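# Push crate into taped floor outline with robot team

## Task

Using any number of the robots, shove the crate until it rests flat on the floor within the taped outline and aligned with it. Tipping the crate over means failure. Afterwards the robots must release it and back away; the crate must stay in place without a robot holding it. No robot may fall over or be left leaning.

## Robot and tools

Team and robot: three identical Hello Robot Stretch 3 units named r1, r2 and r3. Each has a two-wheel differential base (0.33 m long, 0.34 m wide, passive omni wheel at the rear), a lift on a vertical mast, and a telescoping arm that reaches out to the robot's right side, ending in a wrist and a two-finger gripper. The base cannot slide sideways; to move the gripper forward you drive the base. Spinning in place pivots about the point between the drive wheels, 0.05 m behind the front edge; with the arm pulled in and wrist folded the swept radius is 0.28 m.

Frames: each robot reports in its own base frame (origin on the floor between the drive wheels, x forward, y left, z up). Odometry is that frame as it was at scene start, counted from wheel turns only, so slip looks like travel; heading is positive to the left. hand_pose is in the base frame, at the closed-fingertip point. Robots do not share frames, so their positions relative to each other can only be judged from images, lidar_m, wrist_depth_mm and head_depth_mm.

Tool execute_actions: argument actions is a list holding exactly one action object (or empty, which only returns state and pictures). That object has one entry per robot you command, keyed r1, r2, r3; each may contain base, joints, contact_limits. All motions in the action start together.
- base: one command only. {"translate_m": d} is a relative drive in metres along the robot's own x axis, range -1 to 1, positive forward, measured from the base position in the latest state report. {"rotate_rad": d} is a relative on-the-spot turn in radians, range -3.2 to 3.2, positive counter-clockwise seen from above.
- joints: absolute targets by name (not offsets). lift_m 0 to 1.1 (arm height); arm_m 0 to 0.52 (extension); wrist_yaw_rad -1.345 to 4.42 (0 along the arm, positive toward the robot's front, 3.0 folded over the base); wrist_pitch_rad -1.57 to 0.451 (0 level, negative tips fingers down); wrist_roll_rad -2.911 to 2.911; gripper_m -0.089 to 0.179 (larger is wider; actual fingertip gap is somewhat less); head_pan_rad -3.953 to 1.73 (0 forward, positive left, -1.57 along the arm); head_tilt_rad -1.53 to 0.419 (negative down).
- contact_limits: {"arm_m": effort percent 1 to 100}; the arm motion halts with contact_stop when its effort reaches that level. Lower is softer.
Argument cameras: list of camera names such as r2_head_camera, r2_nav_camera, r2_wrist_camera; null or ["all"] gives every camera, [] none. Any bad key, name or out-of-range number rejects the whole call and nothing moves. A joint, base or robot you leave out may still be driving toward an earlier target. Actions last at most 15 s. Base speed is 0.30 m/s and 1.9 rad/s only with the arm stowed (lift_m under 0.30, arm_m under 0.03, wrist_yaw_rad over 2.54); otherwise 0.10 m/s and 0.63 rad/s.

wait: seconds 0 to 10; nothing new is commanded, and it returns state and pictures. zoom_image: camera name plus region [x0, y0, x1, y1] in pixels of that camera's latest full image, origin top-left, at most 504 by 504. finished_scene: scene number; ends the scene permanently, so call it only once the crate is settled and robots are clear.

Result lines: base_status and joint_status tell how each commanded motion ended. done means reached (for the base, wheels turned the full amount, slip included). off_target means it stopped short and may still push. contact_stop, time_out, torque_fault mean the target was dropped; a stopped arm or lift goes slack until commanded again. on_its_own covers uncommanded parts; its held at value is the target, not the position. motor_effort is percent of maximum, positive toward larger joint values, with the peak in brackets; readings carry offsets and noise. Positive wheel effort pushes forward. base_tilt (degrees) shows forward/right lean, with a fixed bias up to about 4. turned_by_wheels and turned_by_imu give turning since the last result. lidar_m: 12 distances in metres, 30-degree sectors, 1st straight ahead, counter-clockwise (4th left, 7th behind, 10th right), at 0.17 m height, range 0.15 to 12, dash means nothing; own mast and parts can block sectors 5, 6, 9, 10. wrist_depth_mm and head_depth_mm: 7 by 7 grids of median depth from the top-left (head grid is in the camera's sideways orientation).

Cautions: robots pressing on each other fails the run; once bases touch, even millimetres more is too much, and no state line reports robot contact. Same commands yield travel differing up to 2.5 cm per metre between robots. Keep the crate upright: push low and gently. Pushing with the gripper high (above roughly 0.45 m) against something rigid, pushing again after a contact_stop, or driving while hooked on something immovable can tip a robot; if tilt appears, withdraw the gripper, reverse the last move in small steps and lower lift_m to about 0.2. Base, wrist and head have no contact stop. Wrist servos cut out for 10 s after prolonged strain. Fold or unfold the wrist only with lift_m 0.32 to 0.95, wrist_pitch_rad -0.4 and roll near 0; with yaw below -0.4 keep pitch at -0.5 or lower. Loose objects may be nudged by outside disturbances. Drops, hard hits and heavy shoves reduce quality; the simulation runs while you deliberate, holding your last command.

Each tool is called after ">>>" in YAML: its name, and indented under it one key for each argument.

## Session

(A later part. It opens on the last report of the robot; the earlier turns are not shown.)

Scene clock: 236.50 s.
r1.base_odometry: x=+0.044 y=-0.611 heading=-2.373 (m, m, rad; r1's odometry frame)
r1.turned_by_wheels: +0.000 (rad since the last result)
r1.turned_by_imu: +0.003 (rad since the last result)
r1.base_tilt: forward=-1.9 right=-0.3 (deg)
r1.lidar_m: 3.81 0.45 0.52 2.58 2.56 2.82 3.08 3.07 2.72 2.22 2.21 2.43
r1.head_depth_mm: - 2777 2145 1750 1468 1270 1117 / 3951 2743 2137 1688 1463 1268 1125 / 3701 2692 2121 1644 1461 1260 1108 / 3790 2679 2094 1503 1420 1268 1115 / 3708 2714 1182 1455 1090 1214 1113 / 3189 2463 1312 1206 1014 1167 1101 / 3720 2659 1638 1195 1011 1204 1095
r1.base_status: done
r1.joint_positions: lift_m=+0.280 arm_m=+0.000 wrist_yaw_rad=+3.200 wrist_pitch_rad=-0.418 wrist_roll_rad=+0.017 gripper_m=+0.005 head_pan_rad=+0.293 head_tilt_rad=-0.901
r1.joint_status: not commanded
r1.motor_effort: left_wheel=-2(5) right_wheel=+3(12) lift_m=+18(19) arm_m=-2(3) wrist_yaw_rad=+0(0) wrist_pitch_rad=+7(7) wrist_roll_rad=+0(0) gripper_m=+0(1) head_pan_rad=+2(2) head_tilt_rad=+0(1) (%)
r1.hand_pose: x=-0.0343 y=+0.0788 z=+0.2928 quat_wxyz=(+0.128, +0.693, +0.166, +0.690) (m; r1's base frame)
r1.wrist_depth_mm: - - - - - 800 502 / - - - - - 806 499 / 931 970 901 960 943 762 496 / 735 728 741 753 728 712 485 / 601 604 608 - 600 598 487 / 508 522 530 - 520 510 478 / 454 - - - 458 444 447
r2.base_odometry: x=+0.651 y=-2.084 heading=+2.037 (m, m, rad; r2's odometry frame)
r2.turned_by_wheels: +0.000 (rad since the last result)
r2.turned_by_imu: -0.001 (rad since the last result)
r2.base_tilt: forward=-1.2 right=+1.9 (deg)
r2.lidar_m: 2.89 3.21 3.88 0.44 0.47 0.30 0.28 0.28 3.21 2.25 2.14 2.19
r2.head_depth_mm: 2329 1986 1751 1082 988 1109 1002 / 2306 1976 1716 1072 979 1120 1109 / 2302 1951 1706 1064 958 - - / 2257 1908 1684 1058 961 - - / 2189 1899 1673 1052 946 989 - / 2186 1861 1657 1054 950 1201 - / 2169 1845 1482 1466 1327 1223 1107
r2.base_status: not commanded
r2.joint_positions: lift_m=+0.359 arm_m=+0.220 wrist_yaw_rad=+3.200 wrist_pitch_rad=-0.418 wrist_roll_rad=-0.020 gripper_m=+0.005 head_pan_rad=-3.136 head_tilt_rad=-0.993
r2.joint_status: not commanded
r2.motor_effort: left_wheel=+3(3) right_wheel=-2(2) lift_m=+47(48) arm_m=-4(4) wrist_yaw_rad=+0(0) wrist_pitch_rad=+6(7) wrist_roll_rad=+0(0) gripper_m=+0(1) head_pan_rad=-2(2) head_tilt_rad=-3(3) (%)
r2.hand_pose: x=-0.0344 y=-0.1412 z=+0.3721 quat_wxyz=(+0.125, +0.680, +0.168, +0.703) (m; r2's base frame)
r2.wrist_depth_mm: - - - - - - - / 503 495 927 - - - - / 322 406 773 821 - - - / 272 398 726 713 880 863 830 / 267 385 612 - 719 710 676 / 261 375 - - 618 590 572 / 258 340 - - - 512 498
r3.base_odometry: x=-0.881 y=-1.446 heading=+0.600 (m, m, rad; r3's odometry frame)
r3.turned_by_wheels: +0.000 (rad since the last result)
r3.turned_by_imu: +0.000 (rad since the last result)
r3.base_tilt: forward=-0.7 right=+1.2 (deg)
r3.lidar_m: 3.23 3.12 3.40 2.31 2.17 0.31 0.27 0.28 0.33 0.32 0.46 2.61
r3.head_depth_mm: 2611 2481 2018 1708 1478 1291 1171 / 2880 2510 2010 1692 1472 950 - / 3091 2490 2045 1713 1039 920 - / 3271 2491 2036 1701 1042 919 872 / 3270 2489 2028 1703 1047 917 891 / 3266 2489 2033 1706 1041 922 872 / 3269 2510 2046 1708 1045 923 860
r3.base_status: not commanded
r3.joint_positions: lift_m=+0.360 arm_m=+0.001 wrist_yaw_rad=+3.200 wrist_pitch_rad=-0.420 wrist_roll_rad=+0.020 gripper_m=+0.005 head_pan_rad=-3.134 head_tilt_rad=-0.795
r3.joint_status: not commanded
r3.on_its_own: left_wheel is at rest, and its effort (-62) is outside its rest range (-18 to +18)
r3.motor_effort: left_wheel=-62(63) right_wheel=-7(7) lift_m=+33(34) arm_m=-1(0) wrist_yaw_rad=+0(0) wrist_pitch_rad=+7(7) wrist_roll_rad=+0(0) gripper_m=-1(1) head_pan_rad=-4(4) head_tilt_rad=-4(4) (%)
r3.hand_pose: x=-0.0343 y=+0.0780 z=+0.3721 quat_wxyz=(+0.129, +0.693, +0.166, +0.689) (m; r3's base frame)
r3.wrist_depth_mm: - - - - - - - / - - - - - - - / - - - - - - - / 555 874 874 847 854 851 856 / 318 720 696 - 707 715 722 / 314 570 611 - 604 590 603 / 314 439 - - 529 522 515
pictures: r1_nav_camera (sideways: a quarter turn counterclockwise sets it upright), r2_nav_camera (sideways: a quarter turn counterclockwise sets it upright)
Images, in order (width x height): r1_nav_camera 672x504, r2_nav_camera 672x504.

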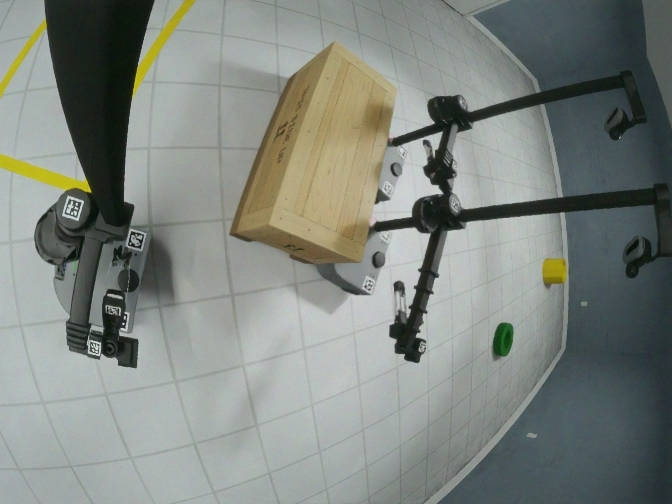

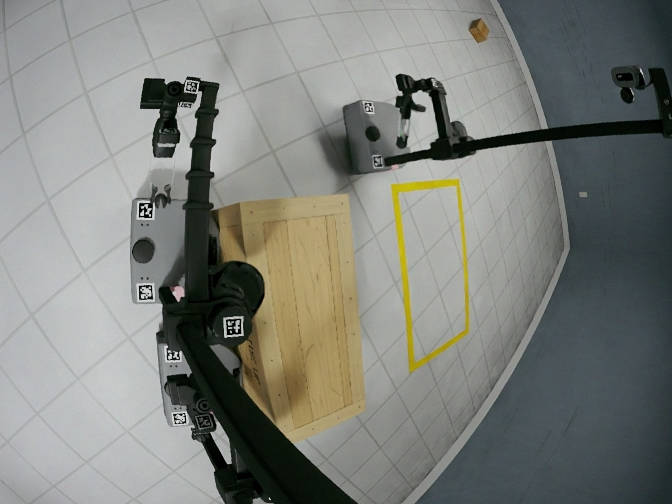

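>>> execute_actions:
  actions:
    - {"r1":{"base":{"rotate_rad":0.12},"joints":{"head_pan_rad":1.5,"head_tilt_rad":-1.1}},"r2":{"base":{"rotate_rad":0.075}},"r3":{"base":{"rotate_rad":0.09}}}
  cameras: []

>>> execute_actions:
  actions:
    - {"r1":{"base":{"translate_m":0.5}}}
  cameras: []

>>> execute_actions:
  actions:
    - {"r1":{"base":{"rotate_rad":-0.29},"joints":{"lift_m":0.36}}}
  cameras: ["r1_nav_camera","r2_nav_camera", "r3_nav_camera"]

Scene clock: 253.00 s.
r1.base_odometry: x=+0.044 y=-0.611 heading=-2.253 (m, m, rad; r1's odometry frame)
r1.turned_by_wheels: +0.120 (rad since the last result)
r1.turned_by_imu: +0.121 (rad since the last result)
r1.base_tilt: forward=-2.0 right=-0.5 (deg)
r1.lidar_m: 0.67 0.45 0.61 2.57 2.57 3.02 3.07 3.08 2.53 2.21 2.21 2.59
r1.head_depth_mm: 2433 2011 1248 1096 988 1175 1099 / 2424 2018 1699 1480 1306 1197 1091 / 2354 2000 1709 1496 1335 1197 1092 / 2366 1994 1703 1498 1317 1220 1094 / 2322 1962 1687 1479 1315 1230 - / 2270 1964 1689 1477 1342 - - / 2243 1952 1681 1518 - 1198 -
r1.base_status: done
r1.joint_positions: lift_m=+0.280 arm_m=+0.000 wrist_yaw_rad=+3.200 wrist_pitch_rad=-0.418 wrist_roll_rad=+0.017 gripper_m=+0.005 head_pan_rad=+1.493 head_tilt_rad=-1.087
r1.joint_status: all done
r1.motor_effort: left_wheel=-1(7) right_wheel=+3(10) lift_m=+19(19) arm_m=-2(2) wrist_yaw_rad=+0(0) wrist_pitch_rad=+7(7) wrist_roll_rad=+0(0) gripper_m=+0(0) head_pan_rad=+3(29) head_tilt_rad=-6(19) (%)
r1.hand_pose: x=-0.0343 y=+0.0788 z=+0.2928 quat_wxyz=(+0.128, +0.693, +0.166, +0.690) (m; r1's base frame)
r1.wrist_depth_mm: - - - - - - 616 / - - - - - - 592 / 938 964 928 969 948 882 576 / 728 733 751 724 734 740 574 / 601 606 607 - 599 597 551 / 514 529 519 - 521 512 492 / 455 - - - 451 444 450
r2.base_odometry: x=+0.651 y=-2.084 heading=+2.112 (m, m, rad; r2's odometry frame)
r2.turned_by_wheels: +0.075 (rad since the last result)
r2.turned_by_imu: +0.075 (rad since the last result)
r2.base_tilt: forward=-1.2 right=+1.8 (deg)
r2.lidar_m: 3.11 3.21 3.57 0.44 0.42 0.29 0.28 0.28 2.98 2.21 2.14 2.23
r2.head_depth_mm: 2321 1978 1709 1081 972 1106 972 / 2294 1945 1728 1070 965 1110 1041 / 2261 1935 1704 1064 963 - - / 2229 1922 1686 1053 964 - - / 2212 1906 1677 1043 944 994 - / 2175 1890 1626 1433 1293 1212 - / 2074 1341 1461 1480 1324 1225 1102
r2.base_status: done
r2.joint_positions: lift_m=+0.359 arm_m=+0.220 wrist_yaw_rad=+3.200 wrist_pitch_rad=-0.418 wrist_roll_rad=-0.020 gripper_m=+0.005 head_pan_rad=-3.136 head_tilt_rad=-0.993
r2.joint_status: not commanded
r2.motor_effort: left_wheel=-4(7) right_wheel=+1(3) lift_m=+48(48) arm_m=-4(4) wrist_yaw_rad=-1(0) wrist_pitch_rad=+6(6) wrist_roll_rad=+0(0) gripper_m=-1(0) head_pan_rad=-3(1) head_tilt_rad=-3(3) (%)
r2.hand_pose: x=-0.0344 y=-0.1412 z=+0.3721 quat_wxyz=(+0.125, +0.680, +0.168, +0.703) (m; r2's base frame)
r2.wrist_depth_mm: - - - - - - - / 501 485 770 - - - - / 324 390 736 803 - - - / 273 389 737 722 894 861 829 / 270 381 574 - 708 696 677 / 269 375 - - 619 584 578 / 285 347 - - - 512 503
r3.base_odometry: x=-0.881 y=-1.446 heading=+0.688 (m, m, rad; r3's odometry frame)
r3.turned_by_wheels: +0.088 (rad since the last result)
r3.turned_by_imu: +0.082 (rad since the last result)
r3.base_tilt: forward=-0.7 right=+1.3 (deg)
r3.lidar_m: 3.11 3.18 3.10 2.26 2.18 0.30 0.28 0.28 0.36 0.32 2.58 2.67
r3.head_depth_mm: 2873 2501 2013 1694 1465 1289 1173 / 3107 2494 2021 1708 1387 915 - / 3220 2481 2033 1702 1042 917 - / 3198 2479 2041 1707 1039 914 877 / 3287 2502 2028 1704 1043 920 923 / 3256 2523 2043 1709 1047 920 937 / 3290 2512 2036 1716 1047 920 916
r3.base_status: rotate_rad off_target (by the wheels' count: +0.0884 of +0.0900)
r3.joint_positions: lift_m=+0.360 arm_m=+0.001 wrist_yaw_rad=+3.200 wrist_pitch_rad=-0.420 wrist_roll_rad=+0.020 gripper_m=+0.005 head_pan_rad=-3.134 head_tilt_rad=-0.795
r3.joint_status: not commanded
r3.on_its_own: left_wheel is at rest, and its effort (-62) is outside its rest range (-18 to +18)
r3.motor_effort: left_wheel=-62(65) right_wheel=-7(7) lift_m=+34(34) arm_m=+0(0) wrist_yaw_rad=+0(1) wrist_pitch_rad=+7(7) wrist_roll_rad=+0(0) gripper_m=-1(1) head_pan_rad=-4(4) head_tilt_rad=-4(4) (%)
r3.hand_pose: x=-0.0343 y=+0.0780 z=+0.3721 quat_wxyz=(+0.129, +0.693, +0.166, +0.689) (m; r3's base frame)
r3.wrist_depth_mm: - - - - - - - / - - - - - - - / 306 - - - - - - / 305 859 854 868 863 858 866 / 305 680 702 - 695 697 701 / 301 438 615 - 596 599 590 / 303 412 - - 533 521 509
pictures: none
No camera images: the call's "cameras" was empty. Leave "cameras" out to get every camera's image.

Scene clock: 256.47 s.
r1.base_odometry: x=-0.272 y=-1.000 heading=-2.253 (m, m, rad; r1's odometry frame)
r1.turned_by_wheels: +0.000 (rad since the last result)
r1.turned_by_imu: +0.002 (rad since the last result)
r1.base_tilt: forward=-2.0 right=-0.3 (deg)
r1.lidar_m: 3.81 0.24 0.19 0.19 0.21 3.15 3.57 3.57 2.39 2.09 2.09 2.45
r1.head_depth_mm: 2419 2027 1652 1322 1124 1056 1099 / 2401 1992 1248 1090 966 1042 1094 / 2371 2009 1196 1050 935 948 1095 / 2380 1958 1191 1048 929 901 1088 / 2362 1985 1659 1081 928 872 - / 2334 1958 1682 1480 1342 - - / 2283 1937 1682 1510 - 1199 -
r1.base_status: done
r1.joint_positions: lift_m=+0.280 arm_m=+0.000 wrist_yaw_rad=+3.200 wrist_pitch_rad=-0.418 wrist_roll_rad=+0.017 gripper_m=+0.005 head_pan_rad=+1.494 head_tilt_rad=-1.087
r1.joint_status: not commanded
r1.motor_effort: left_wheel=-2(5) right_wheel=+3(9) lift_m=+19(19) arm_m=-2(2) wrist_yaw_rad=-1(0) wrist_pitch_rad=+7(7) wrist_roll_rad=+0(0) gripper_m=-1(0) head_pan_rad=+3(3) head_tilt_rad=-6(6) (%)
r1.hand_pose: x=-0.0343 y=+0.0788 z=+0.2928 quat_wxyz=(+0.128, +0.693, +0.166, +0.690) (m; r1's base frame)
r1.wrist_depth_mm: - - - 231 221 221 222 / - - - 244 230 220 210 / 922 958 922 265 253 238 225 / 754 741 739 293 279 261 249 / 602 602 609 - 307 287 272 / 509 533 520 - 333 319 300 / 452 - - - 426 358 335
r2.base_odometry: x=+0.651 y=-2.084 heading=+2.112 (m, m, rad; r2's odometry frame)
r2.turned_by_wheels: +0.000 (rad since the last result)
r2.turned_by_imu: -0.001 (rad since the last result)
r2.base_tilt: forward=-1.2 right=+2.0 (deg)
r2.lidar_m: 3.10 3.19 3.59 0.44 0.42 0.29 0.28 0.28 2.98 2.21 2.14 2.24
r2.head_depth_mm: 2349 1998 1730 1079 974 1094 972 / 2293 1971 1710 1072 966 1118 1042 / 2265 1943 1709 1059 959 - - / 2242 1920 1673 1058 959 - - / 2240 1898 1678 1047 944 995 - / 2183 1869 1655 1151 1202 1219 - / 2178 1826 894 1230 1215 1226 1106
r2.base_status: not commanded
r2.joint_positions: lift_m=+0.359 arm_m=+0.220 wrist_yaw_rad=+3.200 wrist_pitch_rad=-0.418 wrist_roll_rad=-0.020 gripper_m=+0.005 head_pan_rad=-3.136 head_tilt_rad=-0.993
r2.joint_status: not commanded
r2.motor_effort: left_wheel=-4(4) right_wheel=+1(1) lift_m=+48(47) arm_m=-4(4) wrist_yaw_rad=+0(0) wrist_pitch_rad=+7(7) wrist_roll_rad=+0(0) gripper_m=-1(0) head_pan_rad=-3(2) head_tilt_rad=-2(2) (%)
r2.hand_pose: x=-0.0344 y=-0.1412 z=+0.3721 quat_wxyz=(+0.125, +0.680, +0.168, +0.703) (m; r2's base frame)
r2.wrist_depth_mm: - - - - - - - / 500 482 781 - - - - / 322 388 736 807 - - - / 274 389 731 731 884 856 839 / 270 384 578 - 725 703 700 / 269 377 - - 610 593 581 / 283 346 - - - 514 505
r3.base_odometry: x=-0.881 y=-1.446 heading=+0.688 (m, m, rad; r3's odometry frame)
r3.turned_by_wheels: +0.000 (rad since the last result)
r3.turned_by_imu: +0.000 (rad since the last result)
r3.base_tilt: forward=-0.7 right=+1.3 (deg)
r3.lidar_m: 3.11 3.19 3.10 2.25 2.18 0.30 0.28 0.28 0.35 0.33 2.57 2.67
r3.head_depth_mm: 2844 2478 2019 1692 1470 1288 1170 / 3111 2477 2022 1698 1386 913 - / 3245 2486 2027 1693 1041 914 - / 3304 2477 2023 1706 1045 913 875 / 3246 2512 2043 1711 1044 918 917 / 3299 2512 2049 1691 1049 922 935 / 3303 2532 2020 1722 1044 922 914
r3.base_status: not commanded
r3.joint_positions: lift_m=+0.360 arm_m=+0.001 wrist_yaw_rad=+3.200 wrist_pitch_rad=-0.420 wrist_roll_rad=+0.020 gripper_m=+0.005 head_pan_rad=-3.134 head_tilt_rad=-0.795
r3.joint_status: not commanded
r3.on_its_own: left_wheel is at rest, and its effort (-63) is outside its rest range (-18 to +18)
r3.motor_effort: left_wheel=-63(62) right_wheel=-7(7) lift_m=+34(34) arm_m=+0(0) wrist_yaw_rad=+0(0) wrist_pitch_rad=+7(7) wrist_roll_rad=+0(0) gripper_m=-1(1) head_pan_rad=-4(4) head_tilt_rad=-3(4) (%)
r3.hand_pose: x=-0.0343 y=+0.0780 z=+0.3721 quat_wxyz=(+0.129, +0.693, +0.166, +0.689) (m; r3's base frame)
r3.wrist_depth_mm: - - - - - - - / - - - - - - - / 305 - - - - - - / 306 872 864 887 862 858 861 / 308 677 705 - 702 701 716 / 305 437 611 - 600 595 606 / 305 416 - - 532 514 519
pictures: none
No camera images: the call's "cameras" was empty. Leave "cameras" out to get every camera's image.

Scene clock: 258.03 s.
r1.base_odometry: x=-0.272 y=-1.000 heading=-2.543 (m, m, rad; r1's odometry frame)
r1.turned_by_wheels: -0.290 (rad since the last result)
r1.turned_by_imu: -0.290 (rad since the last result)
r1.base_tilt: forward=-1.9 right=-0.3 (deg)
r1.lidar_m: 2.94 0.55 0.21 0.19 0.20 2.78 3.72 3.57 2.99 2.17 2.09 2.16
r1.head_depth_mm: 2362 2010 1030 794 1139 1159 1102 / 2337 1053 1076 803 1167 1135 1098 / 2380 1046 1712 1344 953 1156 1091 / 2334 1959 1209 1049 928 1009 1087 / 2354 1959 1189 1042 928 874 - / 2332 1950 1176 1039 943 - - / 2305 1951 1672 1517 - - -
r1.base_status: done
r1.joint_positions: lift_m=+0.360 arm_m=+0.000 wrist_yaw_rad=+3.200 wrist_pitch_rad=-0.418 wrist_roll_rad=+0.017 gripper_m=+0.005 head_pan_rad=+1.494 head_tilt_rad=-1.087
r1.joint_status: all done
r1.motor_effort: left_wheel=+2(7) right_wheel=-2(6) lift_m=+24(28) arm_m=-2(3) wrist_yaw_rad=-1(0) wrist_pitch_rad=+7(7) wrist_roll_rad=+0(0) gripper_m=+1(1) head_pan_rad=+2(3) head_tilt_rad=-6(6) (%)
r1.hand_pose: x=-0.0343 y=+0.0788 z=+0.3725 quat_wxyz=(+0.128, +0.693, +0.166, +0.690) (m; r1's base frame)
r1.wrist_depth_mm: - - - 670 774 - - / - - 383 388 390 424 - / - - 267 274 275 280 531 / 870 805 268 278 288 297 571 / 728 689 299 - 323 336 491 / 608 611 336 - 367 384 417 / 519 525 - - 418 444 392
r2.base_odometry: x=+0.651 y=-2.084 heading=+2.112 (m, m, rad; r2's odometry frame)
r2.turned_by_wheels: +0.000 (rad since the last result)
r2.turned_by_imu: +0.000 (rad since the last result)
r2.base_tilt: forward=-1.1 right=+1.8 (deg)
r2.lidar_m: 3.11 3.19 3.59 0.44 0.42 0.29 0.28 0.28 2.98 2.20 2.14 2.24
r2.head_depth_mm: 2330 1992 1736 1083 974 1098 975 / 2301 1977 1715 1072 967 1114 1040 / 2283 1945 1701 1066 960 - - / 2239 1919 1684 1055 965 - - / 2217 1905 1662 1048 941 988 - / 2188 1893 1602 1058 1179 1222 - / 2170 657 799 1226 1208 1222 1097
r2.base_status: not commanded
r2.joint_positions: lift_m=+0.359 arm_m=+0.220 wrist_yaw_rad=+3.200 wrist_pitch_rad=-0.418 wrist_roll_rad=-0.020 gripper_m=+0.005 head_pan_rad=-3.136 head_tilt_rad=-0.993
r2.joint_status: not commanded
r2.motor_effort: left_wheel=-4(4) right_wheel=+1(1) lift_m=+48(48) arm_m=-4(4) wrist_yaw_rad=+0(1) wrist_pitch_rad=+7(7) wrist_roll_rad=+0(0) gripper_m=-1(0) head_pan_rad=-2(2) head_tilt_rad=-3(3) (%)
r2.hand_pose: x=-0.0344 y=-0.1412 z=+0.3721 quat_wxyz=(+0.125, +0.680, +0.168, +0.703) (m; r2's base frame)
r2.wrist_depth_mm: - - - - - - - / 493 482 781 - - - - / 322 387 734 804 - - - / 274 386 722 711 875 859 831 / 271 381 574 - 712 711 680 / 268 376 - - 617 589 570 / 283 345 - - - 514 504
r3.base_odometry: x=-0.881 y=-1.446 heading=+0.688 (m, m, rad; r3's odometry frame)
r3.turned_by_wheels: +0.000 (rad since the last result)
r3.turned_by_imu: +0.000 (rad since the last result)
r3.base_tilt: forward=-0.7 right=+1.3 (deg)
r3.lidar_m: 3.11 3.19 3.10 2.26 2.19 0.30 0.28 0.28 0.35 0.33 2.58 2.66
r3.head_depth_mm: 2833 2482 1998 1691 1458 1292 1174 / 3057 2491 2025 1705 1391 914 - / 3265 2497 2021 1712 1042 916 - / 3280 2512 2038 1703 1044 913 876 / 3264 2506 2031 1704 1049 917 917 / 3245 2488 2032 1724 1048 919 937 / 3263 2539 2038 1726 1045 920 917
r3.base_status: not commanded
r3.joint_positions: lift_m=+0.360 arm_m=+0.001 wrist_yaw_rad=+3.200 wrist_pitch_rad=-0.420 wrist_roll_rad=+0.020 gripper_m=+0.005 head_pan_rad=-3.134 head_tilt_rad=-0.795
r3.joint_status: not commanded
r3.on_its_own: left_wheel is at rest, and its effort (-63) is outside its rest range (-18 to +18)
r3.motor_effort: left_wheel=-63(62) right_wheel=-7(7) lift_m=+34(34) arm_m=+0(0) wrist_yaw_rad=+0(0) wrist_pitch_rad=+7(7) wrist_roll_rad=+0(0) gripper_m=-1(1) head_pan_rad=-4(4) head_tilt_rad=-3(4) (%)
r3.hand_pose: x=-0.0343 y=+0.0780 z=+0.3721 quat_wxyz=(+0.129, +0.693, +0.166, +0.689) (m; r3's base frame)
r3.wrist_depth_mm: - - - - - - - / - - - - - - - / 308 - - - - - - / 308 862 865 851 839 833 856 / 307 678 701 - 696 705 708 / 301 444 617 - 595 597 584 / 302 411 - - 537 514 515
pictures: r1_nav_camera (sideways: a quarter turn counterclockwise sets it upright), r2_nav_camera (sideways: a quarter turn counterclockwise sets it upright), r3_nav_camera (sideways: a quarter turn counterclockwise sets it upright)
Images, in order (width x height): r1_nav_camera 672x504, r2_nav_camera 672x504, r3_nav_camera 672x504.

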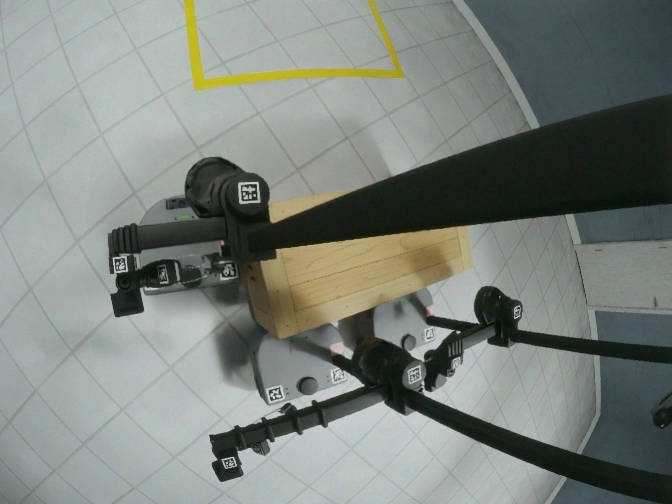

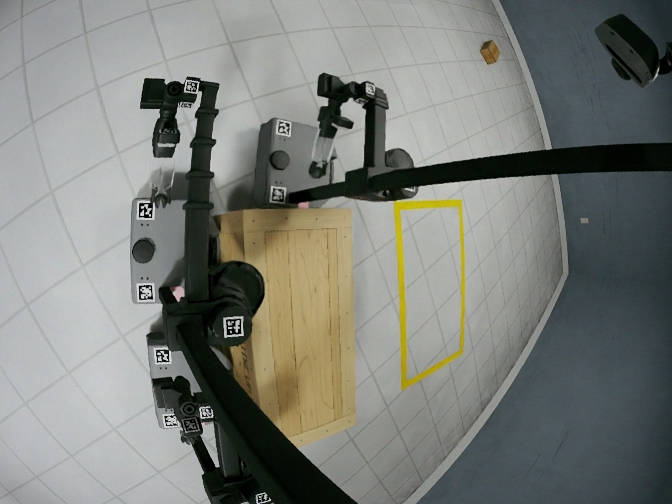

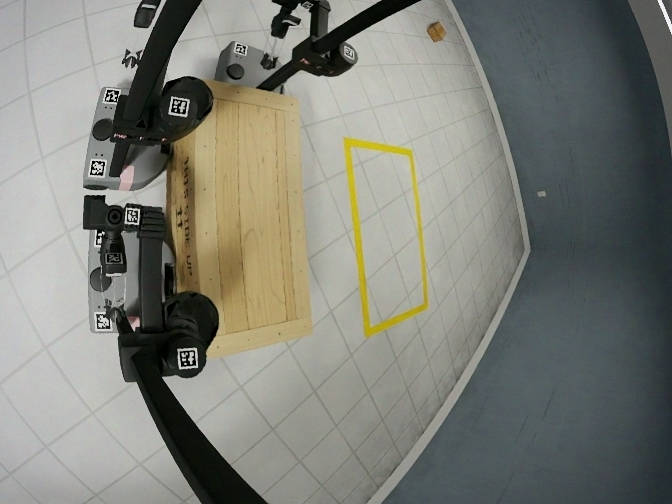

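Push a short test stage.

>>> execute_actions:
  actions:
    - {"r1":{"base":{"translate_m":-0.25}},"r2":{"base":{"translate_m":-0.25}},"r3":{"base":{"translate_m":-0.25}}}
  cameras: ["r2_nav_camera", "r3_nav_camera"]

Scene clock: 263.17 s.
r1.base_odometry: x=-0.065 y=-0.859 heading=-2.542 (m, m, rad; r1's odometry frame)
r1.turned_by_wheels: +0.001 (rad since the last result)
r1.turned_by_imu: +0.002 (rad since the last result)
r1.base_tilt: forward=-2.0 right=-0.5 (deg)
r1.lidar_m: 3.10 0.31 0.20 0.19 0.19 2.65 3.49 3.33 3.20 2.31 2.21 2.30
r1.head_depth_mm: 2339 2000 1032 790 1141 1153 1104 / 2341 1050 1115 812 1163 1099 1095 / 2377 1045 1701 1334 939 1152 1096 / 2403 1960 1198 1043 932 990 1096 / 2343 1954 1189 1044 930 874 - / 2319 1961 1179 1053 942 - - / 2284 1942 1685 1513 - - -
r1.base_status: done
r1.joint_positions: lift_m=+0.360 arm_m=+0.000 wrist_yaw_rad=+3.200 wrist_pitch_rad=-0.418 wrist_roll_rad=+0.017 gripper_m=+0.005 head_pan_rad=+1.494 head_tilt_rad=-1.087
r1.joint_status: not commanded
r1.on_its_own: right_wheel is at rest, and its effort (-24) is outside its rest range (-18 to +18)
r1.motor_effort: left_wheel=+9(7) right_wheel=-24(31) lift_m=+24(24) arm_m=-1(2) wrist_yaw_rad=+0(0) wrist_pitch_rad=+7(7) wrist_roll_rad=+0(0) gripper_m=-1(0) head_pan_rad=+2(3) head_tilt_rad=-5(4) (%)
r1.hand_pose: x=-0.0343 y=+0.0789 z=+0.3725 quat_wxyz=(+0.128, +0.693, +0.166, +0.690) (m; r1's base frame)
r1.wrist_depth_mm: - - - 656 776 - - / - - 385 389 392 395 - / - - 267 275 276 277 296 / 880 840 260 274 284 294 554 / 712 694 289 - 315 331 476 / 607 602 325 - 357 378 414 / 518 525 - - 411 441 394
r2.base_odometry: x=+0.779 y=-2.298 heading=+2.110 (m, m, rad; r2's odometry frame)
r2.turned_by_wheels: -0.002 (rad since the last result)
r2.turned_by_imu: -0.009 (rad since the last result)
r2.base_tilt: forward=-1.2 right=+1.8 (deg)
r2.lidar_m: 3.25 3.43 3.46 0.45 0.44 0.30 0.28 0.28 3.14 2.33 2.26 2.35
r2.head_depth_mm: 2307 1979 1731 1083 972 1097 985 / 2310 1968 1724 1073 966 1140 1099 / 2252 1943 1708 1068 960 - - / 2230 1921 1680 1061 968 - - / 2210 1909 1676 1048 946 988 - / 2170 1892 1608 1056 1178 1216 - / 2174 670 811 1233 1210 1225 1108
r2.base_status: translate_m off_target (by the wheels' count: -0.2497 of -0.2500)
r2.joint_positions: lift_m=+0.359 arm_m=+0.220 wrist_yaw_rad=+3.200 wrist_pitch_rad=-0.418 wrist_roll_rad=-0.020 gripper_m=+0.005 head_pan_rad=-3.136 head_tilt_rad=-0.993
r2.joint_status: not commanded
r2.on_its_own: left_wheel is at rest, and its effort (-93) is outside its rest range (-18 to +18)
r2.motor_effort: left_wheel=-93(100) right_wheel=-5(46) lift_m=+48(47) arm_m=-4(4) wrist_yaw_rad=+0(0) wrist_pitch_rad=+6(6) wrist_roll_rad=+0(0) gripper_m=+0(1) head_pan_rad=-2(2) head_tilt_rad=-3(3) (%)
r2.hand_pose: x=-0.0344 y=-0.1412 z=+0.3721 quat_wxyz=(+0.125, +0.680, +0.168, +0.703) (m; r2's base frame)
r2.wrist_depth_mm: - - - - - - - / 505 477 821 - - - - / 323 395 738 814 - - - / 272 388 726 727 896 853 839 / 270 382 577 - 717 700 681 / 266 372 - - 620 586 594 / 284 343 - - - 518 504
r3.base_odometry: x=-1.074 y=-1.604 heading=+0.688 (m, m, rad; r3's odometry frame)
r3.turned_by_wheels: +0.000 (rad since the last result)
r3.turned_by_imu: +0.005 (rad since the last result)
r3.base_tilt: forward=-0.7 right=+1.3 (deg)
r3.lidar_m: 3.34 4.60 2.88 2.12 2.06 0.30 0.28 0.28 0.35 0.33 2.70 2.80
r3.head_depth_mm: 2682 2478 2021 1701 1477 1290 1168 / 2938 2514 2020 1704 1393 912 - / 3223 2509 2026 1693 1039 918 - / 3248 2507 2038 1709 1045 917 876 / 3250 2513 2038 1710 1041 917 912 / 3290 2496 2037 1713 1046 922 927 / 3298 2516 2050 1715 1042 917 905
r3.base_status: translate_m off_target (by the wheels' count: -0.2496 of -0.2500)
r3.joint_positions: lift_m=+0.360 arm_m=+0.001 wrist_yaw_rad=+3.200 wrist_pitch_rad=-0.420 wrist_roll_rad=+0.020 gripper_m=+0.005 head_pan_rad=-3.134 head_tilt_rad=-0.795
r3.joint_status: not commanded
r3.on_its_own: left_wheel is at rest, and its effort (-35) is outside its rest range (-18 to +18); right_wheel is at rest, and its effort (-73) is outside its rest range (-18 to +18)
r3.motor_effort: left_wheel=-35(67) right_wheel=-73(81) lift_m=+34(34) arm_m=+0(0) wrist_yaw_rad=+0(0) wrist_pitch_rad=+7(7) wrist_roll_rad=+0(0) gripper_m=-1(1) head_pan_rad=-4(4) head_tilt_rad=-4(3) (%)
r3.hand_pose: x=-0.0343 y=+0.0780 z=+0.3721 quat_wxyz=(+0.129, +0.693, +0.166, +0.689) (m; r3's base frame)
r3.wrist_depth_mm: - - - - - - - / - - - - - - - / 300 - - - - - - / 302 859 846 857 868 863 845 / 305 667 715 - 700 726 715 / 303 446 617 - 595 598 590 / 302 419 - - 534 515 525
pictures: r2_nav_camera (sideways: a quarter turn counterclockwise sets it upright), r3_nav_camera (sideways: a quarter turn counterclockwise sets it upright)
Images, in order (width x height): r2_nav_camera 672x504, r3_nav_camera 672x504.

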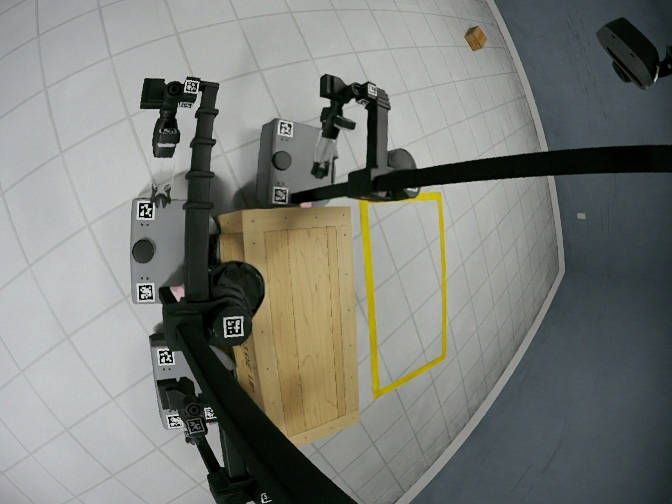

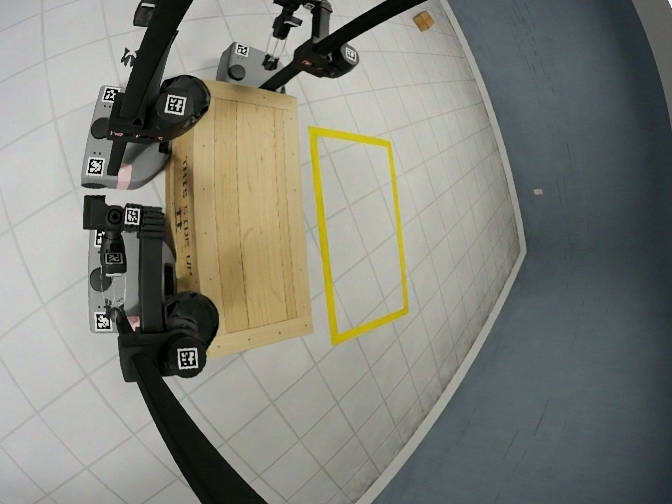

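Works. Continue.

>>> execute_actions:
  actions:
    - {"r1":{"base":{"translate_m":-0.44}},"r2":{"base":{"translate_m":-0.45}},"r3":{"base":{"translate_m":-0.445}}}
  cameras: ["r1_nav_camera","r2_nav_camera", "r3_nav_camera"]

Scene clock: 271.30 s.
r1.base_odometry: x=+0.298 y=-0.610 heading=-2.542 (m, m, rad; r1's odometry frame)
r1.turned_by_wheels: +0.000 (rad since the last result)
r1.turned_by_imu: +0.002 (rad since the last result)
r1.base_tilt: forward=-2.0 right=-0.4 (deg)
r1.lidar_m: 3.47 0.55 0.20 0.19 0.19 2.41 3.09 2.96 3.08 2.53 2.44 2.52
r1.head_depth_mm: 2384 2007 1631 790 1132 1100 1101 / 2340 1053 1115 804 1174 1101 1096 / 2376 1047 1704 1349 950 1152 1092 / 2392 1975 1193 1046 930 979 1090 / 2358 1968 1189 1040 925 872 - / 2281 1953 1181 1035 943 - - / 2208 1951 1675 1513 - - -
r1.base_status: done
r1.joint_positions: lift_m=+0.360 arm_m=+0.000 wrist_yaw_rad=+3.200 wrist_pitch_rad=-0.418 wrist_roll_rad=+0.017 gripper_m=+0.005 head_pan_rad=+1.494 head_tilt_rad=-1.087
r1.joint_status: not commanded
r1.motor_effort: left_wheel=+2(20) right_wheel=-1(28) lift_m=+24(23) arm_m=-2(2) wrist_yaw_rad=+0(0) wrist_pitch_rad=+7(7) wrist_roll_rad=+0(0) gripper_m=+0(0) head_pan_rad=+3(2) head_tilt_rad=-5(5) (%)
r1.hand_pose: x=-0.0343 y=+0.0789 z=+0.3725 quat_wxyz=(+0.128, +0.693, +0.166, +0.690) (m; r1's base frame)
r1.wrist_depth_mm: - - - 651 765 - - / - - 386 391 390 427 - / - - 264 273 276 276 313 / 853 813 261 273 282 292 546 / 713 682 290 - 319 327 476 / 611 598 325 - 358 375 417 / 523 517 - - 409 433 386
r2.base_odometry: x=+1.009 y=-2.684 heading=+2.110 (m, m, rad; r2's odometry frame)
r2.turned_by_wheels: +0.000 (rad since the last result)
r2.turned_by_imu: -0.003 (rad since the last result)
r2.base_tilt: forward=-1.2 right=+1.9 (deg)
r2.lidar_m: 3.55 3.84 3.14 0.45 0.43 0.29 0.28 0.28 3.43 2.56 2.47 2.57
r2.head_depth_mm: 2343 2016 1734 1087 973 1103 981 / 2294 1953 1719 1074 970 1137 1084 / 2269 1938 1698 1058 960 - - / 2240 1920 1670 1058 966 - - / 2211 1896 1679 1053 945 988 - / 2195 1885 1599 1043 1180 1219 - / 2123 659 806 1247 1207 1225 1111
r2.base_status: translate_m off_target (by the wheels' count: -0.4496 of -0.4500)
r2.joint_positions: lift_m=+0.359 arm_m=+0.220 wrist_yaw_rad=+3.200 wrist_pitch_rad=-0.418 wrist_roll_rad=-0.020 gripper_m=+0.005 head_pan_rad=-3.136 head_tilt_rad=-0.993
r2.joint_status: not commanded
r2.on_its_own: left_wheel is at rest, and its effort (-83) is outside its rest range (-18 to +18); right_wheel is at rest, and its effort (-38) is outside its rest range (-18 to +18)
r2.motor_effort: left_wheel=-83(100) right_wheel=-38(50) lift_m=+48(48) arm_m=-4(4) wrist_yaw_rad=+0(0) wrist_pitch_rad=+6(6) wrist_roll_rad=+0(0) gripper_m=+0(1) head_pan_rad=-2(2) head_tilt_rad=-3(3) (%)
r2.hand_pose: x=-0.0344 y=-0.1412 z=+0.3721 quat_wxyz=(+0.125, +0.680, +0.168, +0.703) (m; r2's base frame)
r2.wrist_depth_mm: - - - - - - - / 497 483 820 - - - - / 325 390 772 797 - - - / 271 389 732 735 892 846 836 / 271 382 577 - 716 700 690 / 266 377 - - 609 590 578 / 292 349 - - - 509 511
r3.base_odometry: x=-1.417 y=-1.887 heading=+0.689 (m, m, rad; r3's odometry frame)
r3.turned_by_wheels: +0.001 (rad since the last result)
r3.turned_by_imu: +0.002 (rad since the last result)
r3.base_tilt: forward=-0.7 right=+1.3 (deg)
r3.lidar_m: 3.78 4.95 2.56 1.90 1.83 0.30 0.28 0.28 0.35 0.34 2.93 3.03
r3.head_depth_mm: 2402 2458 2028 1692 1464 1292 1170 / 2746 2476 2011 1695 1389 914 - / 3063 2509 2018 1694 1037 914 - / 3270 2505 2035 1708 1048 917 877 / 3270 2492 2045 1706 1044 918 917 / 3258 2533 2040 1712 1042 918 933 / 3202 2507 2042 1708 1047 921 914
r3.base_status: translate_m off_target (by the wheels' count: -0.4448 of -0.4450)
r3.joint_positions: lift_m=+0.360 arm_m=+0.001 wrist_yaw_rad=+3.200 wrist_pitch_rad=-0.420 wrist_roll_rad=+0.020 gripper_m=+0.005 head_pan_rad=-3.134 head_tilt_rad=-0.795
r3.joint_status: not commanded
r3.on_its_own: right_wheel is at rest, and its effort (-59) is outside its rest range (-18 to +18)
r3.motor_effort: left_wheel=-13(46) right_wheel=-59(82) lift_m=+34(34) arm_m=-1(0) wrist_yaw_rad=+0(1) wrist_pitch_rad=+7(7) wrist_roll_rad=+0(0) gripper_m=-2(2) head_pan_rad=-4(4) head_tilt_rad=-4(3) (%)
r3.hand_pose: x=-0.0343 y=+0.0780 z=+0.3721 quat_wxyz=(+0.129, +0.693, +0.166, +0.689) (m; r3's base frame)
r3.wrist_depth_mm: - - - - - - - / - - - - - - - / 308 - - - - - - / 308 872 830 874 861 853 868 / 306 667 701 - 700 722 699 / 302 445 622 - 603 598 598 / 303 410 - - 528 514 519
pictures: r1_nav_camera (sideways: a quarter turn counterclockwise sets it upright), r2_nav_camera (sideways: a quarter turn counterclockwise sets it upright), r3_nav_camera (sideways: a quarter turn counterclockwise sets it upright)
Images, in order (width x height): r1_nav_camera 672x504, r2_nav_camera 672x504, r3_nav_camera 672x504.

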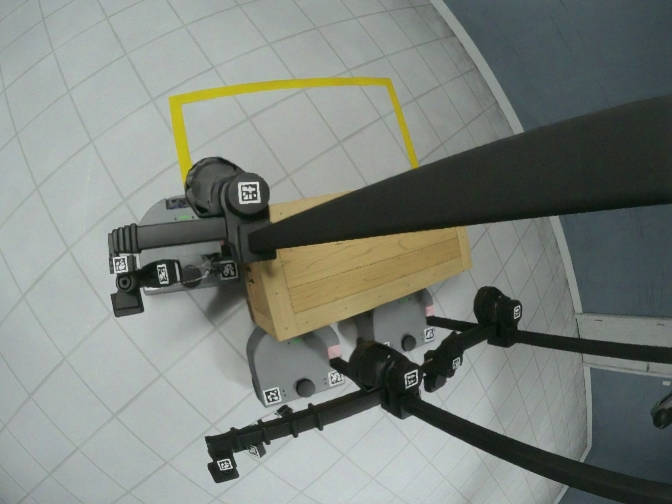

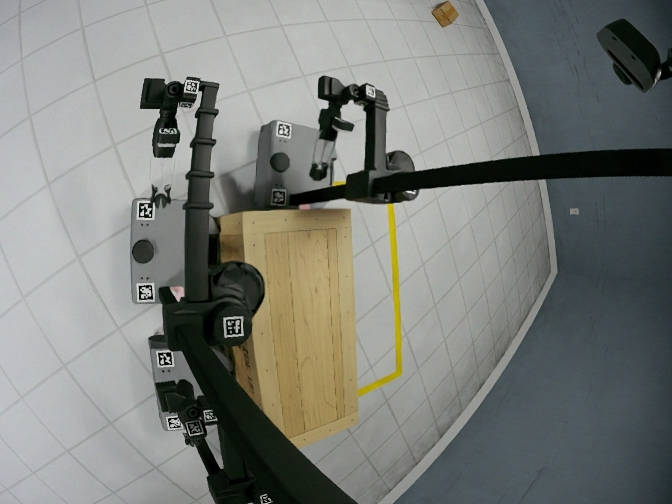

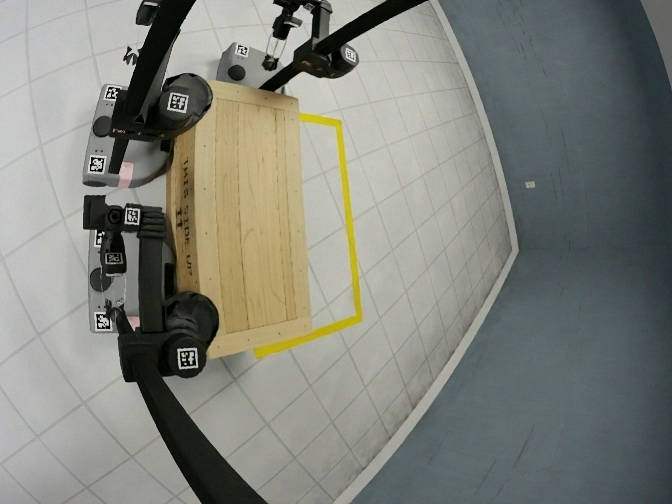

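>>> execute_actions:
  actions:
    - {"r1":{"base":{"translate_m":-0.1},"joints":{"lift_m":0.28,"head_pan_rad":0.5,"head_tilt_rad":-1.0}},"r2":{"base":{"rotate_rad":0.13}},"r3":{"base":{"rotate_rad":0.15}}}
  cameras: []

>>> execute_actions:
  actions:
    - {"r1":{"base":{"translate_m":-0.95}},"r2":{"base":{"translate_m":-0.28}},"r3":{"base":{"translate_m":-0.295}}}
  cameras: ["r1_nav_camera","r2_nav_camera", "r3_nav_camera"]

Scene clock: 280.60 s.
r1.base_odometry: x=+0.380 y=-0.554 heading=-2.542 (m, m, rad; r1's odometry frame)
r1.turned_by_wheels: +0.000 (rad since the last result)
r1.turned_by_imu: +0.004 (rad since the last result)
r1.base_tilt: forward=-2.0 right=-0.3 (deg)
r1.lidar_m: 3.50 0.29 0.19 0.18 0.18 2.37 2.99 2.87 2.99 2.58 2.49 2.58
r1.head_depth_mm: 2940 2319 1885 1620 1368 1232 1102 / 2925 2293 1880 1599 1369 1234 1096 / 2893 2267 1860 1593 1360 1225 1099 / 2865 2262 1871 1500 1196 1215 1095 / 2872 2246 1861 932 1200 976 1107 / 2803 2110 870 821 962 851 800 / 557 2105 1828 1345 955 852 771
r1.base_status: done
r1.joint_positions: lift_m=+0.280 arm_m=+0.000 wrist_yaw_rad=+3.200 wrist_pitch_rad=-0.418 wrist_roll_rad=+0.017 gripper_m=+0.005 head_pan_rad=+0.507 head_tilt_rad=-1.000
r1.joint_status: all done
r1.motor_effort: left_wheel=+0(11) right_wheel=-4(58) lift_m=+19(23) arm_m=-2(2) wrist_yaw_rad=+0(0) wrist_pitch_rad=+7(7) wrist_roll_rad=+0(0) gripper_m=+0(1) head_pan_rad=-2(31) head_tilt_rad=+0(11) (%)
r1.hand_pose: x=-0.0343 y=+0.0789 z=+0.2928 quat_wxyz=(+0.128, +0.693, +0.166, +0.690) (m; r1's base frame)
r1.wrist_depth_mm: - - - 218 222 223 224 / - - - 218 224 228 235 / 935 945 924 239 246 253 261 / 729 743 740 260 270 281 291 / 596 606 601 - 302 318 326 / 515 520 518 - 340 355 375 / 455 - - - 450 430 427
r2.base_odometry: x=+1.009 y=-2.684 heading=+2.240 (m, m, rad; r2's odometry frame)
r2.turned_by_wheels: +0.130 (rad since the last result)
r2.turned_by_imu: +0.128 (rad since the last result)
r2.base_tilt: forward=-1.2 right=+1.9 (deg)
r2.lidar_m: 3.83 5.17 2.84 0.46 0.38 0.28 0.28 0.29 3.12 2.50 2.47 2.71
r2.head_depth_mm: 2319 1997 1726 1083 972 1047 986 / 2284 1964 1724 1072 965 1070 1077 / 2278 1942 1712 1064 958 - - / 2253 1921 1679 1053 965 - - / 2197 1878 1012 1067 943 1004 - / 653 1764 1013 1275 1311 1228 - / 2166 1866 1363 1257 1322 1223 1104
r2.base_status: done
r2.joint_positions: lift_m=+0.359 arm_m=+0.220 wrist_yaw_rad=+3.200 wrist_pitch_rad=-0.418 wrist_roll_rad=-0.020 gripper_m=+0.005 head_pan_rad=-3.136 head_tilt_rad=-0.993
r2.joint_status: not commanded
r2.motor_effort: left_wheel=-8(87) right_wheel=+0(32) lift_m=+48(48) arm_m=-4(4) wrist_yaw_rad=+0(1) wrist_pitch_rad=+7(6) wrist_roll_rad=+0(0) gripper_m=-1(1) head_pan_rad=-2(3) head_tilt_rad=-3(3) (%)
r2.hand_pose: x=-0.0344 y=-0.1412 z=+0.3721 quat_wxyz=(+0.125, +0.680, +0.168, +0.703) (m; r2's base frame)
r2.wrist_depth_mm: - - 880 - - - - / 495 462 634 - - - - / 324 377 636 799 - - - / 276 380 644 742 840 852 830 / 281 380 543 - 722 710 684 / 311 379 - - 614 600 571 / 375 381 - - - 513 495
r3.base_odometry: x=-1.417 y=-1.887 heading=+0.839 (m, m, rad; r3's odometry frame)
r3.turned_by_wheels: +0.150 (rad since the last result)
r3.turned_by_imu: +0.144 (rad since the last result)
r3.base_tilt: forward=-0.7 right=+1.3 (deg)
r3.lidar_m: 3.80 4.61 2.28 1.83 1.83 0.28 0.28 0.29 0.35 0.35 2.93 3.17
r3.head_depth_mm: 2857 2493 2016 1712 1434 958 1104 / 3165 2502 2018 1694 1038 916 - / 3195 2485 2034 1707 1044 914 - / 3258 2499 2022 1699 1040 916 879 / 3259 2487 2043 1711 1045 916 983 / 3306 2512 2036 1709 1043 914 1063 / 3168 2525 2037 1704 1049 916 1028
r3.base_status: done
r3.joint_positions: lift_m=+0.360 arm_m=+0.001 wrist_yaw_rad=+3.200 wrist_pitch_rad=-0.420 wrist_roll_rad=+0.020 gripper_m=+0.005 head_pan_rad=-3.134 head_tilt_rad=-0.795
r3.joint_status: not commanded
r3.motor_effort: left_wheel=-16(45) right_wheel=-4(47) lift_m=+34(34) arm_m=+0(0) wrist_yaw_rad=+0(0) wrist_pitch_rad=+7(7) wrist_roll_rad=+0(0) gripper_m=-2(1) head_pan_rad=-4(4) head_tilt_rad=-4(3) (%)
r3.hand_pose: x=-0.0343 y=+0.0780 z=+0.3721 quat_wxyz=(+0.129, +0.693, +0.166, +0.689) (m; r3's base frame)
r3.wrist_depth_mm: - - - - - - - / - - - - - - - / 282 994 - - - - - / 279 377 880 864 845 885 861 / 283 384 711 - 726 713 714 / 289 396 603 - 594 605 591 / 293 376 - - 523 514 516
pictures: none
No camera images: the call's "cameras" was empty. Leave "cameras" out to get every camera's image.

Scene clock: 285.43 s.
r1.base_odometry: x=+1.165 y=-0.018 heading=-2.542 (m, m, rad; r1's odometry frame)
r1.turned_by_wheels: +0.000 (rad since the last result)
r1.turned_by_imu: +0.000 (rad since the last result)
r1.base_tilt: forward=-1.9 right=-0.4 (deg)
r1.lidar_m: 0.63 0.64 0.79 1.88 1.82 1.87 2.14 2.05 2.12 2.90 2.97 3.07
r1.head_depth_mm: 2965 2313 1847 1610 1390 1237 1098 / 2938 2314 1874 1548 1394 1229 1103 / 2744 1194 1470 1136 1338 1220 1093 / 2866 2118 1308 1161 1344 1223 1102 / 2845 2067 1297 1181 1368 1214 1102 / 2642 1573 1300 1259 1361 1212 1105 / 2813 2219 1285 1401 1367 1206 1081
r1.base_status: done
r1.joint_positions: lift_m=+0.280 arm_m=+0.000 wrist_yaw_rad=+3.200 wrist_pitch_rad=-0.418 wrist_roll_rad=+0.017 gripper_m=+0.005 head_pan_rad=+0.506 head_tilt_rad=-1.000
r1.joint_status: not commanded
r1.motor_effort: left_wheel=+0(51) right_wheel=+0(17) lift_m=+19(19) arm_m=-2(2) wrist_yaw_rad=+0(0) wrist_pitch_rad=+7(7) wrist_roll_rad=+0(0) gripper_m=-1(0) head_pan_rad=-2(2) head_tilt_rad=-1(0) (%)
r1.hand_pose: x=-0.0343 y=+0.0789 z=+0.2928 quat_wxyz=(+0.128, +0.693, +0.166, +0.690) (m; r1's base frame)
r1.wrist_depth_mm: - - - - - - 719 / - - - - - - 715 / 912 930 904 971 973 896 715 / 721 734 733 737 736 726 699 / 592 600 600 - 604 613 612 / 505 516 531 - 521 512 520 / 454 - - - 455 446 445
r2.base_odometry: x=+1.183 y=-2.904 heading=+2.239 (m, m, rad; r2's odometry frame)
r2.turned_by_wheels: +0.000 (rad since the last result)
r2.turned_by_imu: -0.008 (rad since the last result)
r2.base_tilt: forward=-1.1 right=+1.8 (deg)
r2.lidar_m: 4.13 5.41 2.73 0.46 0.39 0.29 0.28 0.29 3.27 2.60 2.57 2.80
r2.head_depth_mm: 2297 1976 1729 1081 974 1079 986 / 2305 1955 1724 1075 961 1107 1086 / 2271 1945 1707 1064 960 - - / 1352 1654 1672 1053 963 - - / 2106 1634 1667 1065 946 1000 - / 1423 1810 1652 1474 1323 1236 - / 2167 1868 1646 1468 1327 1221 1107
r2.base_status: done
r2.joint_positions: lift_m=+0.359 arm_m=+0.220 wrist_yaw_rad=+3.200 wrist_pitch_rad=-0.418 wrist_roll_rad=-0.020 gripper_m=+0.005 head_pan_rad=-3.136 head_tilt_rad=-0.993
r2.joint_status: not commanded
r2.on_its_own: left_wheel is at rest, and its effort (-20) is outside its rest range (-18 to +18)
r2.motor_effort: left_wheel=-20(100) right_wheel=-3(50) lift_m=+48(48) arm_m=-4(4) wrist_yaw_rad=+0(0) wrist_pitch_rad=+6(7) wrist_roll_rad=+0(0) gripper_m=+0(1) head_pan_rad=-2(2) head_tilt_rad=-3(2) (%)
r2.hand_pose: x=-0.0344 y=-0.1412 z=+0.3721 quat_wxyz=(+0.125, +0.680, +0.168, +0.703) (m; r2's base frame)
r2.wrist_depth_mm: - - 883 - - - - / 504 468 671 - - - - / 322 378 662 804 - - - / 277 379 660 732 826 846 835 / 290 380 542 - 729 700 680 / 320 374 - - 619 593 583 / 380 377 - - - 513 501
r3.base_odometry: x=-1.614 y=-2.106 heading=+0.837 (m, m, rad; r3's odometry frame)
r3.turned_by_wheels: -0.001 (rad since the last result)
r3.turned_by_imu: -0.020 (rad since the last result)
r3.base_tilt: forward=-0.7 right=+1.3 (deg)
r3.lidar_m: 4.07 4.54 2.17 1.73 1.72 0.29 0.28 0.29 0.39 0.35 3.00 3.27
r3.head_depth_mm: 2648 2489 2025 1697 1467 1224 1120 / 2980 2493 2030 1705 1043 913 - / 3233 2482 2005 1703 1038 917 - / 3236 2510 2037 1717 1042 917 883 / 3204 2506 2043 1710 1044 919 962 / 3118 2536 1918 1706 1046 919 1021 / 2964 1478 1730 1708 1041 916 1030
r3.base_status: translate_m off_target (by the wheels' count: -0.2945 of -0.2950)
r3.joint_positions: lift_m=+0.360 arm_m=+0.001 wrist_yaw_rad=+3.200 wrist_pitch_rad=-0.419 wrist_roll_rad=+0.020 gripper_m=+0.005 head_pan_rad=-3.134 head_tilt_rad=-0.795
r3.joint_status: not commanded
r3.on_its_own: left_wheel is at rest, and its effort (-69) is outside its rest range (-18 to +18); right_wheel is at rest, and its effort (-52) is outside its rest range (-18 to +18)
r3.motor_effort: left_wheel=-69(82) right_wheel=-52(77) lift_m=+34(34) arm_m=+0(1) wrist_yaw_rad=+0(0) wrist_pitch_rad=+7(7) wrist_roll_rad=+0(0) gripper_m=-2(1) head_pan_rad=-4(4) head_tilt_rad=-5(3) (%)
r3.hand_pose: x=-0.0343 y=+0.0781 z=+0.3722 quat_wxyz=(+0.129, +0.693, +0.166, +0.689) (m; r3's base frame)
r3.wrist_depth_mm: - - - - - - - / - - - - - - - / 281 - - - - - - / 287 394 861 886 838 883 874 / 290 400 708 - 716 702 720 / 292 405 628 - 599 600 587 / 295 387 - - 526 519 509
pictures: r1_nav_camera (sideways: a quarter turn counterclockwise sets it upright), r2_nav_camera (sideways: a quarter turn counterclockwise sets it upright), r3_nav_camera (sideways: a quarter turn counterclockwise sets it upright)
Images, in order (width x height): r1_nav_camera 672x504, r2_nav_camera 672x504, r3_nav_camera 672x504.

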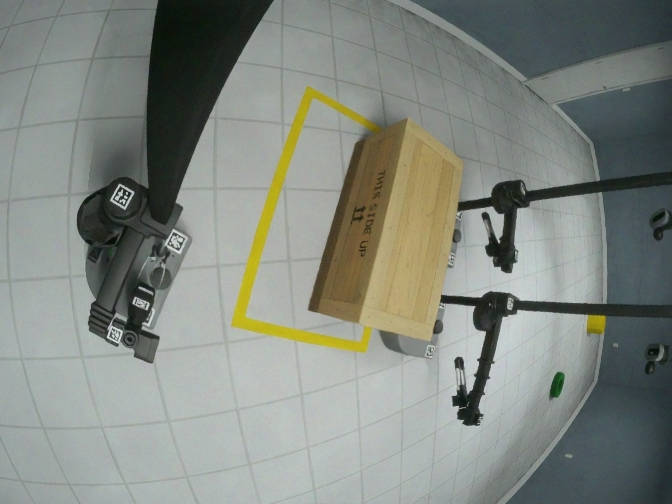

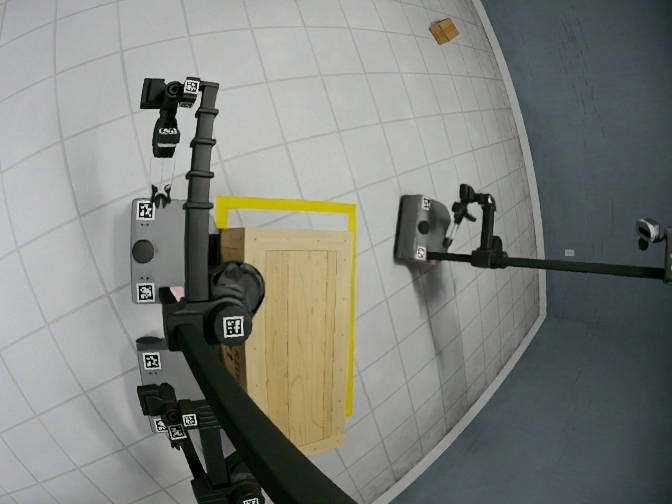

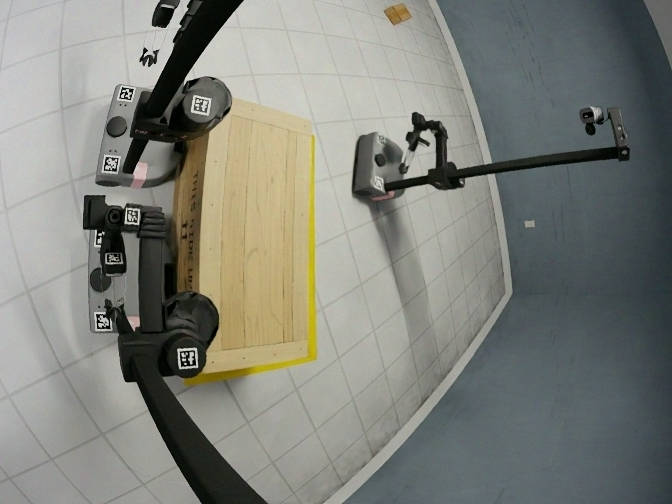

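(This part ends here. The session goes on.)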